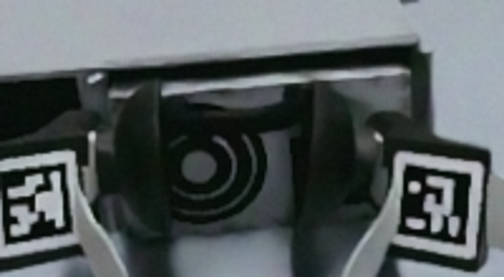

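Freed. Pull out.

execute_actions(actions=[{"r1":{"joints":{"arm_m":0.13,"lift_m":0.685},"pace":"slow"}}], cameras=["r1_wrist_camera"])

Scene clock: 1050.63 s.
r1.base_odometry: x=-0.356 y=+0.825 heading=+2.450 (m, m, rad; r1's odometry frame)
r1.turned_by_wheels: +0.000 (rad since the last result)
r1.turned_by_imu: +0.000 (rad since the last result)
r1.base_tilt: forward=-0.1 right=-0.3 (deg)
r1.lidar_m: 0.36 0.39 1.70 1.64 1.87 1.71 1.61 1.66 2.22 2.44 0.55 0.39
r1.base_status: not commanded
r1.joint_positions: lift_m=+0.685 arm_m=+0.132 wrist_yaw_rad=+0.085 wrist_pitch_rad=+0.225 wrist_roll_rad=+0.120 gripper_m=-0.037
r1.joint_status: all done
r1.motor_effort: lift_m=+18(23) arm_m=-10(12) wrist_yaw_rad=+0(2) wrist_pitch_rad=-14(14) wrist_roll_rad=+0(0) gripper_m=-28(29) wheel_0=-2(2) wheel_1=-1(0) wheel_2=+0(0) (%)
r1.hand_pose: x=+0.5903 y=-0.0634 z=+0.7991 quat_wxyz=(+0.991, +0.055, +0.114, +0.035) (m; r1's base frame)
r1.wrist_depth_mm: - - - - - - - / - - - - - - - / - - - 615 - 699 654 / - - 397 319 424 402 379 / - 340 320 230 289 283 268 / 254 223 183 223 182 213 208 / 202 193 200 - 187 174 176
r2.base_odometry: x=+0.538 y=-1.535 heading=-2.416 (m, m, rad; r2's odometry frame)
r2.turned_by_wheels: +0.000 (rad since the last result)
r2.turned_by_imu: +0.001 (rad since the last result)
r2.base_tilt: forward=+0.1 right=-0.3 (deg)
r2.lidar_m: 0.42 0.45 0.93 2.41 2.50 1.08 1.03 1.10 2.40 2.31 0.66 0.44
r2.base_status: not commanded
r2.joint_positions: lift_m=+1.100 arm_m=+0.003 wrist_yaw_rad=+0.000 wrist_pitch_rad=+1.101 wrist_roll_rad=+0.012 gripper_m=+0.100
r2.joint_status: not commanded
r2.motor_effort: lift_m=+21(21) arm_m=-8(7) wrist_yaw_rad=+0(0) wrist_pitch_rad=-4(3) wrist_roll_rad=-2(2) gripper_m=-2(1) wheel_0=+2(2) wheel_1=+3(3) wheel_2=-3(3) (%)
r2.hand_pose: x=+0.3044 y=-0.0874 z=+1.0209 quat_wxyz=(+0.852, +0.005, +0.523, -0.003) (m; r2's base frame)
r2.wrist_depth_mm: 500 500 508 504 504 500 504 / 452 455 455 455 455 455 455 / 413 413 413 415 413 415 415 / 413 418 891 931 946 960 976 / 1205 1229 1229 1255 1229 1281 1281 / 1229 1205 213 1205 216 1229 1229 / 1138 1138 1138 123 1138 1138 1160
pictures: r1_wrist_camera
camera_calibration (this result's frames):
r1_wrist_camera: T_world_to_cam=[[0.0252551, -0.993952, -0.106874, -0.000459975], [-0.269986, 0.096154, -0.958051, 0.976931], [0.962533, 0.0530502, -0.265925, -0.123913], [0, 0, 0, 1]] pos_world=[0.38304, -0.0878195, 0.902949]
Images, in order (width x height): r1_wrist_camera 616x392.

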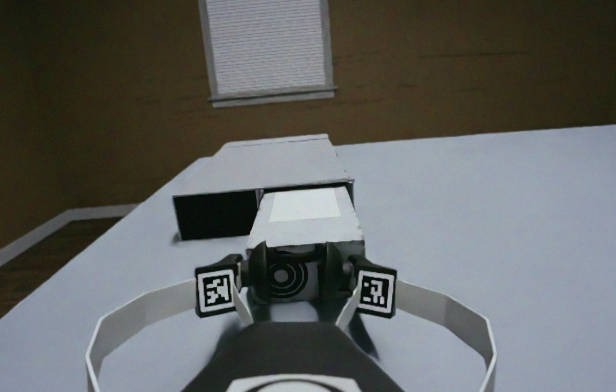

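execute_actions(actions=[{"r1":{"joints":{"arm_m":0.015,"lift_m":0.684},"pace":"slow"}}], cameras=["r1_wrist_camera"])

execute_actions(actions=[{"r1":{"base":{"translate_m":-0.014},"joints":{"gripper_m":0.033,"lift_m":0.6835},"pace":"slow"}}], cameras=[])

execute_actions(actions=[{"r1":{"base":{"translate_m":-0.025},"pace":"slow"}}], cameras=["r1_wrist_camera","r1_head_camera"])

Scene clock: 1053.23 s.
r1.base_odometry: x=-0.356 y=+0.825 heading=+2.450 (m, m, rad; r1's odometry frame)
r1.turned_by_wheels: +0.000 (rad since the last result)
r1.turned_by_imu: +0.000 (rad since the last result)
r1.base_tilt: forward=-0.1 right=-0.4 (deg)
r1.lidar_m: 0.35 0.39 1.71 1.65 1.88 1.69 1.58 1.65 2.26 2.45 0.55 0.43
r1.base_status: not commanded
r1.joint_positions: lift_m=+0.684 arm_m=+0.017 wrist_yaw_rad=+0.085 wrist_pitch_rad=+0.226 wrist_roll_rad=+0.120 gripper_m=-0.037
r1.joint_status: all done
r1.motor_effort: lift_m=+19(18) arm_m=-9(8) wrist_yaw_rad=+0(4) wrist_pitch_rad=-19(19) wrist_roll_rad=-3(1) gripper_m=-28(28) wheel_0=-2(2) wheel_1=+0(1) wheel_2=+0(0) (%)
r1.hand_pose: x=+0.4751 y=-0.0632 z=+0.7976 quat_wxyz=(+0.991, +0.055, +0.115, +0.035) (m; r1's base frame)
r1.wrist_depth_mm: - - - - - - - / - - - - - - - / - - - 627 768 676 640 / - - 480 322 424 399 379 / - 332 303 230 290 278 268 / 253 163 195 224 184 211 207 / 200 193 198 - 186 173 175
r2.base_odometry: x=+0.538 y=-1.535 heading=-2.416 (m, m, rad; r2's odometry frame)
r2.turned_by_wheels: +0.000 (rad since the last result)
r2.turned_by_imu: +0.001 (rad since the last result)
r2.base_tilt: forward=+0.1 right=-0.2 (deg)
r2.lidar_m: 0.41 0.47 0.95 2.39 2.51 1.10 1.02 1.08 2.39 2.31 0.66 0.47
r2.base_status: not commanded
r2.joint_positions: lift_m=+1.100 arm_m=+0.003 wrist_yaw_rad=+0.000 wrist_pitch_rad=+1.101 wrist_roll_rad=+0.012 gripper_m=+0.100
r2.joint_status: not commanded
r2.motor_effort: lift_m=+21(21) arm_m=-7(7) wrist_yaw_rad=+0(0) wrist_pitch_rad=-3(3) wrist_roll_rad=-3(3) gripper_m=-2(1) wheel_0=+2(2) wheel_1=+3(3) wheel_2=-3(3) (%)
r2.hand_pose: x=+0.3044 y=-0.0874 z=+1.0209 quat_wxyz=(+0.852, +0.005, +0.523, -0.003) (m; r2's base frame)
r2.wrist_depth_mm: 500 504 500 504 504 504 504 / 452 455 452 455 455 455 455 / 413 413 415 413 413 413 415 / 413 418 904 917 931 960 960 / 1229 1205 1205 1255 1229 1281 1281 / 1205 1229 213 1229 216 1205 1229 / 1138 1118 1160 123 1118 1118 1160
pictures: r1_wrist_camera
camera_calibration (this result's frames):
r1_wrist_camera: T_world_to_cam=[[0.0256074, -0.993953, -0.106782, 0.00219152], [-0.271598, 0.0958819, -0.957623, 0.944787], [0.96207, 0.053524, -0.2675, -0.0119228], [0, 0, 0, 1]] pos_world=[0.268017, -0.0877715, 0.901794]
Images, in order (width x height): r1_wrist_camera 616x392.

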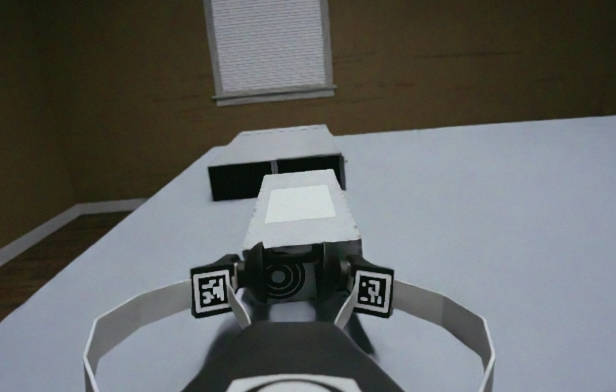

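Scene clock: 1055.67 s.
r1.base_odometry: x=-0.345 y=+0.816 heading=+2.450 (m, m, rad; r1's odometry frame)
r1.turned_by_wheels: +0.000 (rad since the last result)
r1.turned_by_imu: +0.000 (rad since the last result)
r1.base_tilt: forward=-0.1 right=-0.4 (deg)
r1.lidar_m: 0.38 0.39 1.71 1.63 1.86 1.69 1.60 1.68 2.21 2.46 0.58 0.41
r1.base_status: done
r1.joint_positions: lift_m=+0.684 arm_m=+0.017 wrist_yaw_rad=+0.083 wrist_pitch_rad=+0.221 wrist_roll_rad=+0.120 gripper_m=+0.033
r1.joint_status: all done
r1.motor_effort: lift_m=+18(19) arm_m=-9(9) wrist_yaw_rad=+2(4) wrist_pitch_rad=-4(19) wrist_roll_rad=-1(0) gripper_m=-4(28) wheel_0=-1(7) wheel_1=+0(6) wheel_2=+1(6) (%)
r1.hand_pose: x=+0.4752 y=-0.0637 z=+0.7986 quat_wxyz=(+0.992, +0.055, +0.113, +0.035) (m; r1's base frame)
r1.wrist_depth_mm: - - - - - - - / - - - - - - - / - - - 640 809 732 683 / - - 500 338 436 413 394 / - 345 294 248 298 287 276 / 259 252 193 224 193 219 212 / 205 193 202 - 182 177 178
r2.base_odometry: x=+0.538 y=-1.535 heading=-2.416 (m, m, rad; r2's odometry frame)
r2.turned_by_wheels: +0.000 (rad since the last result)
r2.turned_by_imu: +0.001 (rad since the last result)
r2.base_tilt: forward=+0.1 right=-0.2 (deg)
r2.lidar_m: 0.44 0.45 0.94 2.42 2.51 1.07 1.02 1.10 2.41 2.32 0.63 0.45
r2.base_status: not commanded
r2.joint_positions: lift_m=+1.100 arm_m=+0.003 wrist_yaw_rad=+0.000 wrist_pitch_rad=+1.101 wrist_roll_rad=+0.012 gripper_m=+0.100
r2.joint_status: not commanded
r2.motor_effort: lift_m=+21(21) arm_m=-7(7) wrist_yaw_rad=+0(0) wrist_pitch_rad=-3(3) wrist_roll_rad=-1(4) gripper_m=+0(3) wheel_0=+2(2) wheel_1=+3(3) wheel_2=-3(3) (%)
r2.hand_pose: x=+0.3044 y=-0.0874 z=+1.0209 quat_wxyz=(+0.852, +0.005, +0.523, -0.003) (m; r2's base frame)
r2.wrist_depth_mm: 500 504 504 504 508 504 508 / 452 452 459 455 455 455 455 / 413 415 413 413 415 415 415 / 413 418 904 917 946 946 976 / 1205 1205 1229 1255 1229 1281 1281 / 1229 1205 213 1205 216 1229 1229 / 1160 1118 1138 123 1160 1138 1160
pictures: none
No camera images: the call's "cameras" was empty. Leave "cameras" out to get every camera's image.

Scene clock: 1056.93 s.
r1.base_odometry: x=-0.326 y=+0.800 heading=+2.450 (m, m, rad; r1's odometry frame)
r1.turned_by_wheels: +0.000 (rad since the last result)
r1.turned_by_imu: +0.000 (rad since the last result)
r1.base_tilt: forward=-0.1 right=-0.3 (deg)
r1.lidar_m: 0.41 0.42 1.67 1.66 1.84 1.66 1.58 1.62 2.16 2.47 0.61 0.44
r1.base_status: done
r1.joint_positions: lift_m=+0.684 arm_m=+0.017 wrist_yaw_rad=+0.085 wrist_pitch_rad=+0.222 wrist_roll_rad=+0.120 gripper_m=+0.033
r1.joint_status: not commanded
r1.motor_effort: lift_m=+18(18) arm_m=-9(9) wrist_yaw_rad=+0(2) wrist_pitch_rad=-5(5) wrist_roll_rad=-2(1) gripper_m=-5(3) wheel_0=-1(2) wheel_1=+1(5) wheel_2=+1(5) (%)
r1.hand_pose: x=+0.4752 y=-0.0633 z=+0.7984 quat_wxyz=(+0.991, +0.055, +0.113, +0.035) (m; r1's base frame)
r1.wrist_depth_mm: - - - - - - - / - - - - - - - / - - - 654 798 715 676 / - - 500 336 436 410 392 / - 340 309 270 296 285 274 / 257 249 193 222 190 219 212 / 204 193 202 - 189 189 188
r2.base_odometry: x=+0.538 y=-1.535 heading=-2.416 (m, m, rad; r2's odometry frame)
r2.turned_by_wheels: +0.000 (rad since the last result)
r2.turned_by_imu: +0.000 (rad since the last result)
r2.base_tilt: forward=+0.1 right=-0.2 (deg)
r2.lidar_m: 0.41 0.45 0.96 2.41 2.51 1.08 1.03 1.07 2.40 2.31 0.66 0.43
r2.base_status: not commanded
r2.joint_positions: lift_m=+1.100 arm_m=+0.003 wrist_yaw_rad=+0.000 wrist_pitch_rad=+1.101 wrist_roll_rad=+0.012 gripper_m=+0.100
r2.joint_status: not commanded
r2.motor_effort: lift_m=+21(21) arm_m=-7(8) wrist_yaw_rad=+0(0) wrist_pitch_rad=-3(3) wrist_roll_rad=-2(2) gripper_m=-1(2) wheel_0=+2(2) wheel_1=+3(3) wheel_2=-3(3) (%)
r2.hand_pose: x=+0.3044 y=-0.0874 z=+1.0209 quat_wxyz=(+0.852, +0.005, +0.523, -0.003) (m; r2's base frame)
r2.wrist_depth_mm: 504 504 504 504 504 504 504 / 455 452 449 455 455 452 455 / 413 413 413 415 418 415 415 / 415 418 917 917 946 946 960 / 1205 1229 1255 1281 1229 1281 1281 / 1229 1255 213 1229 216 1229 1255 / 1118 1118 1138 123 1138 1118 1138
pictures: r1_head_camera, r1_wrist_camera
camera_calibration (this result's frames):
r1_wrist_camera: T_world_to_cam=[[0.0258219, -0.993917, -0.107058, 0.00234062], [-0.267068, 0.0963423, -0.95885, 0.944509], [0.963332, 0.0533512, -0.262956, -0.0161039], [0, 0, 0, 1]] pos_world=[0.267702, -0.0878106, 0.901658]
Images, in order (width x height): r1_head_camera 420x560, r1_wrist_camera 616x392.

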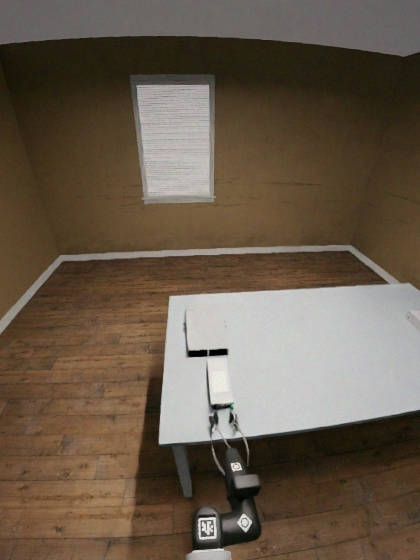

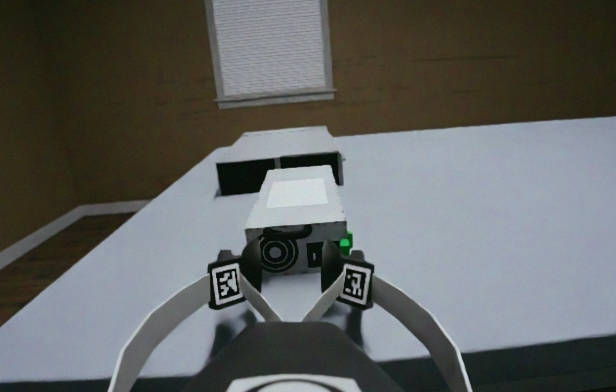

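execute_actions(actions=[{"r1":{"base":{"strafe_m":0.022},"joints":{"lift_m":0.93,"gripper_m":0.10,"wrist_roll_rad":0,"wrist_yaw_rad":0}}}], cameras=[])

execute_actions(actions=[{"r1":{"joints":{"wrist_pitch_rad":1.1,"arm_m":0.314}}}], cameras=["r1_wrist_camera"])

Scene clock: 1059.13 s.
r1.base_odometry: x=-0.340 y=+0.783 heading=+2.450 (m, m, rad; r1's odometry frame)
r1.turned_by_wheels: +0.000 (rad since the last result)
r1.turned_by_imu: +0.000 (rad since the last result)
r1.base_tilt: forward=-0.1 right=-0.4 (deg)
r1.lidar_m: 0.40 0.43 1.67 1.63 1.83 1.65 1.56 1.64 2.18 2.48 0.60 0.41
r1.base_status: done
r1.joint_positions: lift_m=+0.930 arm_m=+0.017 wrist_yaw_rad=+0.000 wrist_pitch_rad=+0.222 wrist_roll_rad=+0.000 gripper_m=+0.100
r1.joint_status: all done
r1.motor_effort: lift_m=+23(23) arm_m=-9(9) wrist_yaw_rad=-2(6) wrist_pitch_rad=-6(6) wrist_roll_rad=-1(7) gripper_m=+1(5) wheel_0=+1(8) wheel_1=-2(7) wheel_2=+0(1) (%)
r1.hand_pose: x=+0.4688 y=-0.0874 z=+1.0445 quat_wxyz=(+0.994, +0.000, +0.111, +0.000) (m; r1's base frame)
r1.wrist_depth_mm: - - - - - - - / - - - - - - - / - - - - - - - / - - - - - - - / - - 750 820 891 904 917 / 1863 1576 591 603 603 668 676 / 1464 544 530 - 554 535 554
r2.base_odometry: x=+0.538 y=-1.535 heading=-2.416 (m, m, rad; r2's odometry frame)
r2.turned_by_wheels: +0.000 (rad since the last result)
r2.turned_by_imu: +0.001 (rad since the last result)
r2.base_tilt: forward=+0.0 right=-0.2 (deg)
r2.lidar_m: 0.42 0.47 0.96 2.40 2.53 1.07 1.01 1.11 2.40 2.31 0.64 0.47
r2.base_status: not commanded
r2.joint_positions: lift_m=+1.100 arm_m=+0.003 wrist_yaw_rad=+0.000 wrist_pitch_rad=+1.101 wrist_roll_rad=+0.012 gripper_m=+0.100
r2.joint_status: not commanded
r2.motor_effort: lift_m=+21(21) arm_m=-7(7) wrist_yaw_rad=+0(0) wrist_pitch_rad=-3(3) wrist_roll_rad=-1(1) gripper_m=-1(2) wheel_0=+2(2) wheel_1=+3(3) wheel_2=-3(3) (%)
r2.hand_pose: x=+0.3044 y=-0.0874 z=+1.0209 quat_wxyz=(+0.852, +0.005, +0.523, -0.003) (m; r2's base frame)
r2.wrist_depth_mm: 500 504 508 504 508 508 504 / 452 455 455 455 459 455 455 / 413 415 413 415 415 415 415 / 415 418 904 917 931 946 976 / 1205 1205 1229 1255 1229 1281 1281 / 1205 1205 213 1229 216 1229 1229 / 1160 1118 1138 123 1160 1138 1160
pictures: none
No camera images: the call's "cameras" was empty. Leave "cameras" out to get every camera's image.

Scene clock: 1061.13 s.
r1.base_odometry: x=-0.340 y=+0.783 heading=+2.450 (m, m, rad; r1's odometry frame)
r1.turned_by_wheels: +0.000 (rad since the last result)
r1.turned_by_imu: +0.000 (rad since the last result)
r1.base_tilt: forward=-0.1 right=-0.4 (deg)
r1.lidar_m: 0.40 0.45 1.69 1.63 1.83 1.67 1.56 1.63 2.22 2.48 0.61 0.42
r1.base_status: not commanded
r1.joint_positions: lift_m=+0.930 arm_m=+0.312 wrist_yaw_rad=+0.000 wrist_pitch_rad=+1.101 wrist_roll_rad=+0.000 gripper_m=+0.100
r1.joint_status: all done
r1.motor_effort: lift_m=+23(23) arm_m=+9(5) wrist_yaw_rad=-1(0) wrist_pitch_rad=-3(6) wrist_roll_rad=-3(3) gripper_m=-2(2) wheel_0=+1(1) wheel_1=-2(2) wheel_2=+0(0) (%)
r1.hand_pose: x=+0.6140 y=-0.0874 z=+0.8508 quat_wxyz=(+0.852, +0.000, +0.523, +0.000) (m; r1's base frame)
r1.wrist_depth_mm: 1366 404 349 359 421 430 442 / 1255 373 322 329 394 397 407 / 1160 347 351 355 366 370 377 / 1078 327 329 297 338 345 347 / 314 309 306 277 322 325 329 / 290 287 287 260 294 306 309 / 274 276 281 - 290 287 291
r2.base_odometry: x=+0.538 y=-1.535 heading=-2.416 (m, m, rad; r2's odometry frame)
r2.turned_by_wheels: +0.000 (rad since the last result)
r2.turned_by_imu: +0.000 (rad since the last result)
r2.base_tilt: forward=+0.1 right=-0.2 (deg)
r2.lidar_m: 0.43 0.45 0.97 2.40 2.50 1.09 1.04 1.09 2.40 2.32 0.65 0.46
r2.base_status: not commanded
r2.joint_positions: lift_m=+1.100 arm_m=+0.003 wrist_yaw_rad=+0.000 wrist_pitch_rad=+1.101 wrist_roll_rad=+0.012 gripper_m=+0.100
r2.joint_status: not commanded
r2.motor_effort: lift_m=+21(21) arm_m=-7(7) wrist_yaw_rad=+0(0) wrist_pitch_rad=-3(2) wrist_roll_rad=-1(2) gripper_m=-1(1) wheel_0=+2(2) wheel_1=+3(3) wheel_2=-3(3) (%)
r2.hand_pose: x=+0.3044 y=-0.0874 z=+1.0209 quat_wxyz=(+0.852, +0.005, +0.523, -0.003) (m; r2's base frame)
r2.wrist_depth_mm: 504 500 504 508 504 504 500 / 452 455 452 452 452 455 455 / 410 413 413 415 418 415 418 / 413 421 904 917 931 960 960 / 1205 1229 1205 1281 1255 1255 1281 / 1229 1229 213 1229 216 1255 1229 / 1138 1118 1118 123 1138 1138 1160
pictures: r1_wrist_camera
camera_calibration (this result's frames):
r1_wrist_camera: T_world_to_cam=[[-0.0129356, -0.99944, 0.0308494, -0.113623], [-0.909301, -0.00107585, -0.416138, 0.958174], [0.415938, -0.0334344, -0.908778, 0.743218], [0, 0, 0, 1]] pos_world=[0.560666, -0.0876793, 1.07766]
Images, in order (width x height): r1_wrist_camera 616x392.

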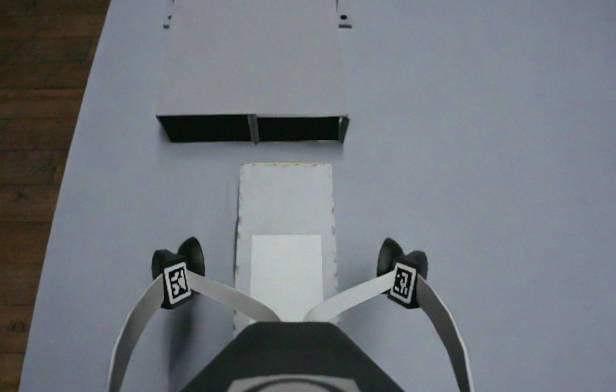

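execute_actions(actions=[{"r1":{"base":{"strafe_m":0.004},"joints":{"lift_m":0.867,"gripper_m":0.092},"pace":"slow"}}], cameras=["r1_wrist_camera"])

execute_actions(actions=[{"r1":{"joints":{"lift_m":0.864,"gripper_m":0.0}}}], cameras=["r1_wrist_camera"])

Scene clock: 1062.70 s.
r1.base_odometry: x=-0.343 y=+0.780 heading=+2.450 (m, m, rad; r1's odometry frame)
r1.turned_by_wheels: +0.000 (rad since the last result)
r1.turned_by_imu: +0.000 (rad since the last result)
r1.base_tilt: forward=-0.1 right=-0.3 (deg)
r1.lidar_m: 0.41 2.69 1.67 1.61 1.84 1.65 1.57 1.64 2.18 2.49 0.62 0.44
r1.base_status: done
r1.joint_positions: lift_m=+0.867 arm_m=+0.312 wrist_yaw_rad=+0.000 wrist_pitch_rad=+1.101 wrist_roll_rad=+0.000 gripper_m=+0.092
r1.joint_status: all done
r1.motor_effort: lift_m=+17(23) arm_m=+9(9) wrist_yaw_rad=-3(1) wrist_pitch_rad=-3(3) wrist_roll_rad=+0(2) gripper_m=+0(3) wheel_0=-3(4) wheel_1=+1(2) wheel_2=+0(0) (%)
r1.hand_pose: x=+0.6140 y=-0.0874 z=+0.7883 quat_wxyz=(+0.852, +0.000, +0.523, +0.000) (m; r1's base frame)
r1.wrist_depth_mm: 1229 314 266 271 338 342 351 / 303 294 298 301 314 317 324 / 278 279 279 241 291 296 298 / 262 262 259 226 274 277 281 / 244 247 214 212 255 259 262 / 230 230 198 198 200 245 247 / 219 220 224 - 231 230 234
r2.base_odometry: x=+0.538 y=-1.535 heading=-2.416 (m, m, rad; r2's odometry frame)
r2.turned_by_wheels: +0.000 (rad since the last result)
r2.turned_by_imu: +0.000 (rad since the last result)
r2.base_tilt: forward=+0.1 right=-0.2 (deg)
r2.lidar_m: 0.42 0.48 0.96 2.41 2.51 1.06 1.02 1.10 2.38 2.32 0.63 0.46
r2.base_status: not commanded
r2.joint_positions: lift_m=+1.100 arm_m=+0.003 wrist_yaw_rad=+0.000 wrist_pitch_rad=+1.101 wrist_roll_rad=+0.012 gripper_m=+0.100
r2.joint_status: not commanded
r2.motor_effort: lift_m=+21(21) arm_m=-7(8) wrist_yaw_rad=+0(0) wrist_pitch_rad=-3(3) wrist_roll_rad=-1(1) gripper_m=-1(2) wheel_0=+2(2) wheel_1=+3(3) wheel_2=-3(3) (%)
r2.hand_pose: x=+0.3044 y=-0.0874 z=+1.0209 quat_wxyz=(+0.852, +0.005, +0.523, -0.003) (m; r2's base frame)
r2.wrist_depth_mm: 500 504 504 504 504 504 504 / 452 455 455 452 459 459 455 / 410 415 415 415 413 415 413 / 413 418 904 917 931 946 960 / 1205 1229 1205 1281 1229 1281 1281 / 1229 1229 213 1229 216 1229 1205 / 1138 1118 1118 123 1138 1138 1138
pictures: r1_wrist_camera
camera_calibration (this result's frames):
r1_wrist_camera: T_world_to_cam=[[-0.0129357, -0.99944, 0.0308494, -0.111694], [-0.909301, -0.00107578, -0.416138, 0.932164], [0.415938, -0.0334344, -0.908778, 0.686412], [0, 0, 0, 1]] pos_world=[0.560668, -0.0876793, 1.01515]
Images, in order (width x height): r1_wrist_camera 616x392.

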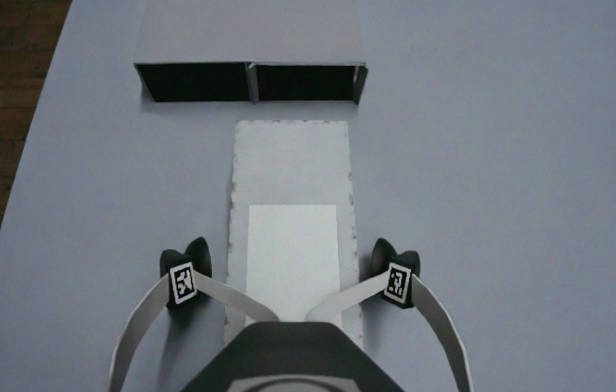

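Scene clock: 1064.40 s.
r1.base_odometry: x=-0.343 y=+0.780 heading=+2.450 (m, m, rad; r1's odometry frame)
r1.turned_by_wheels: +0.000 (rad since the last result)
r1.turned_by_imu: +0.000 (rad since the last result)
r1.base_tilt: forward=-0.1 right=-0.3 (deg)
r1.lidar_m: 0.40 2.66 1.67 1.61 1.84 1.66 1.57 1.63 2.20 2.48 0.60 0.43
r1.base_status: not commanded
r1.joint_positions: lift_m=+0.864 arm_m=+0.313 wrist_yaw_rad=+0.000 wrist_pitch_rad=+1.105 wrist_roll_rad=+0.000 gripper_m=+0.001
r1.joint_status: all done
r1.motor_effort: lift_m=+20(18) arm_m=+8(8) wrist_yaw_rad=-2(4) wrist_pitch_rad=-16(16) wrist_roll_rad=-1(1) gripper_m=-31(29) wheel_0=-2(3) wheel_1=+1(1) wheel_2=+0(0) (%)
r1.hand_pose: x=+0.6130 y=-0.0874 z=+0.7845 quat_wxyz=(+0.851, +0.000, +0.525, +0.000) (m; r1's base frame)
r1.wrist_depth_mm: 319 304 256 260 325 330 338 / 293 290 293 298 303 309 315 / 270 272 268 220 285 287 291 / 254 256 252 206 265 268 271 / 239 240 193 193 250 252 255 / 226 174 180 182 184 233 240 / 213 217 218 - 226 224 226
r2.base_odometry: x=+0.538 y=-1.535 heading=-2.416 (m, m, rad; r2's odometry frame)
r2.turned_by_wheels: +0.000 (rad since the last result)
r2.turned_by_imu: +0.000 (rad since the last result)
r2.base_tilt: forward=+0.1 right=-0.2 (deg)
r2.lidar_m: 0.42 0.45 0.96 2.41 2.53 1.08 1.03 1.08 2.43 2.31 0.64 0.46
r2.base_status: not commanded
r2.joint_positions: lift_m=+1.100 arm_m=+0.003 wrist_yaw_rad=+0.000 wrist_pitch_rad=+1.101 wrist_roll_rad=+0.012 gripper_m=+0.100
r2.joint_status: not commanded
r2.motor_effort: lift_m=+21(21) arm_m=-7(7) wrist_yaw_rad=+0(0) wrist_pitch_rad=-4(4) wrist_roll_rad=-3(2) gripper_m=-2(1) wheel_0=+2(2) wheel_1=+3(3) wheel_2=-3(3) (%)
r2.hand_pose: x=+0.3044 y=-0.0874 z=+1.0209 quat_wxyz=(+0.852, +0.005, +0.523, -0.003) (m; r2's base frame)
r2.wrist_depth_mm: 500 500 504 504 504 504 504 / 452 452 455 455 455 455 455 / 413 413 413 415 413 415 415 / 413 418 891 931 931 960 960 / 1205 1229 1229 1281 1255 1255 1281 / 1229 1229 213 1229 216 1229 1229 / 1138 1138 1138 123 1138 1138 1138
pictures: r1_wrist_camera
camera_calibration (this result's frames):
r1_wrist_camera: T_world_to_cam=[[-0.0127754, -0.999441, 0.0309028, -0.111726], [-0.910995, -0.00110712, -0.412415, 0.927798], [0.412219, -0.0334211, -0.910472, 0.68698], [0, 0, 0, 1]] pos_world=[0.560606, -0.0876767, 1.01157]
Images, in order (width x height): r1_wrist_camera 616x392.

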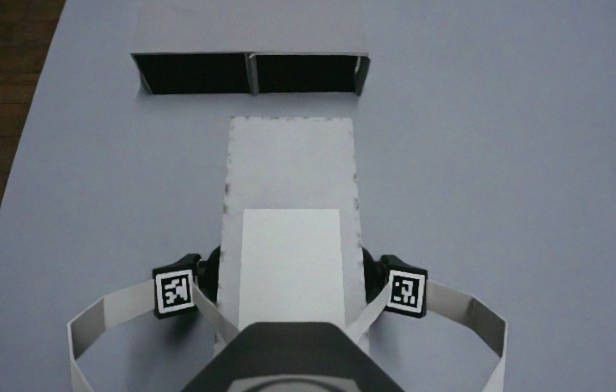

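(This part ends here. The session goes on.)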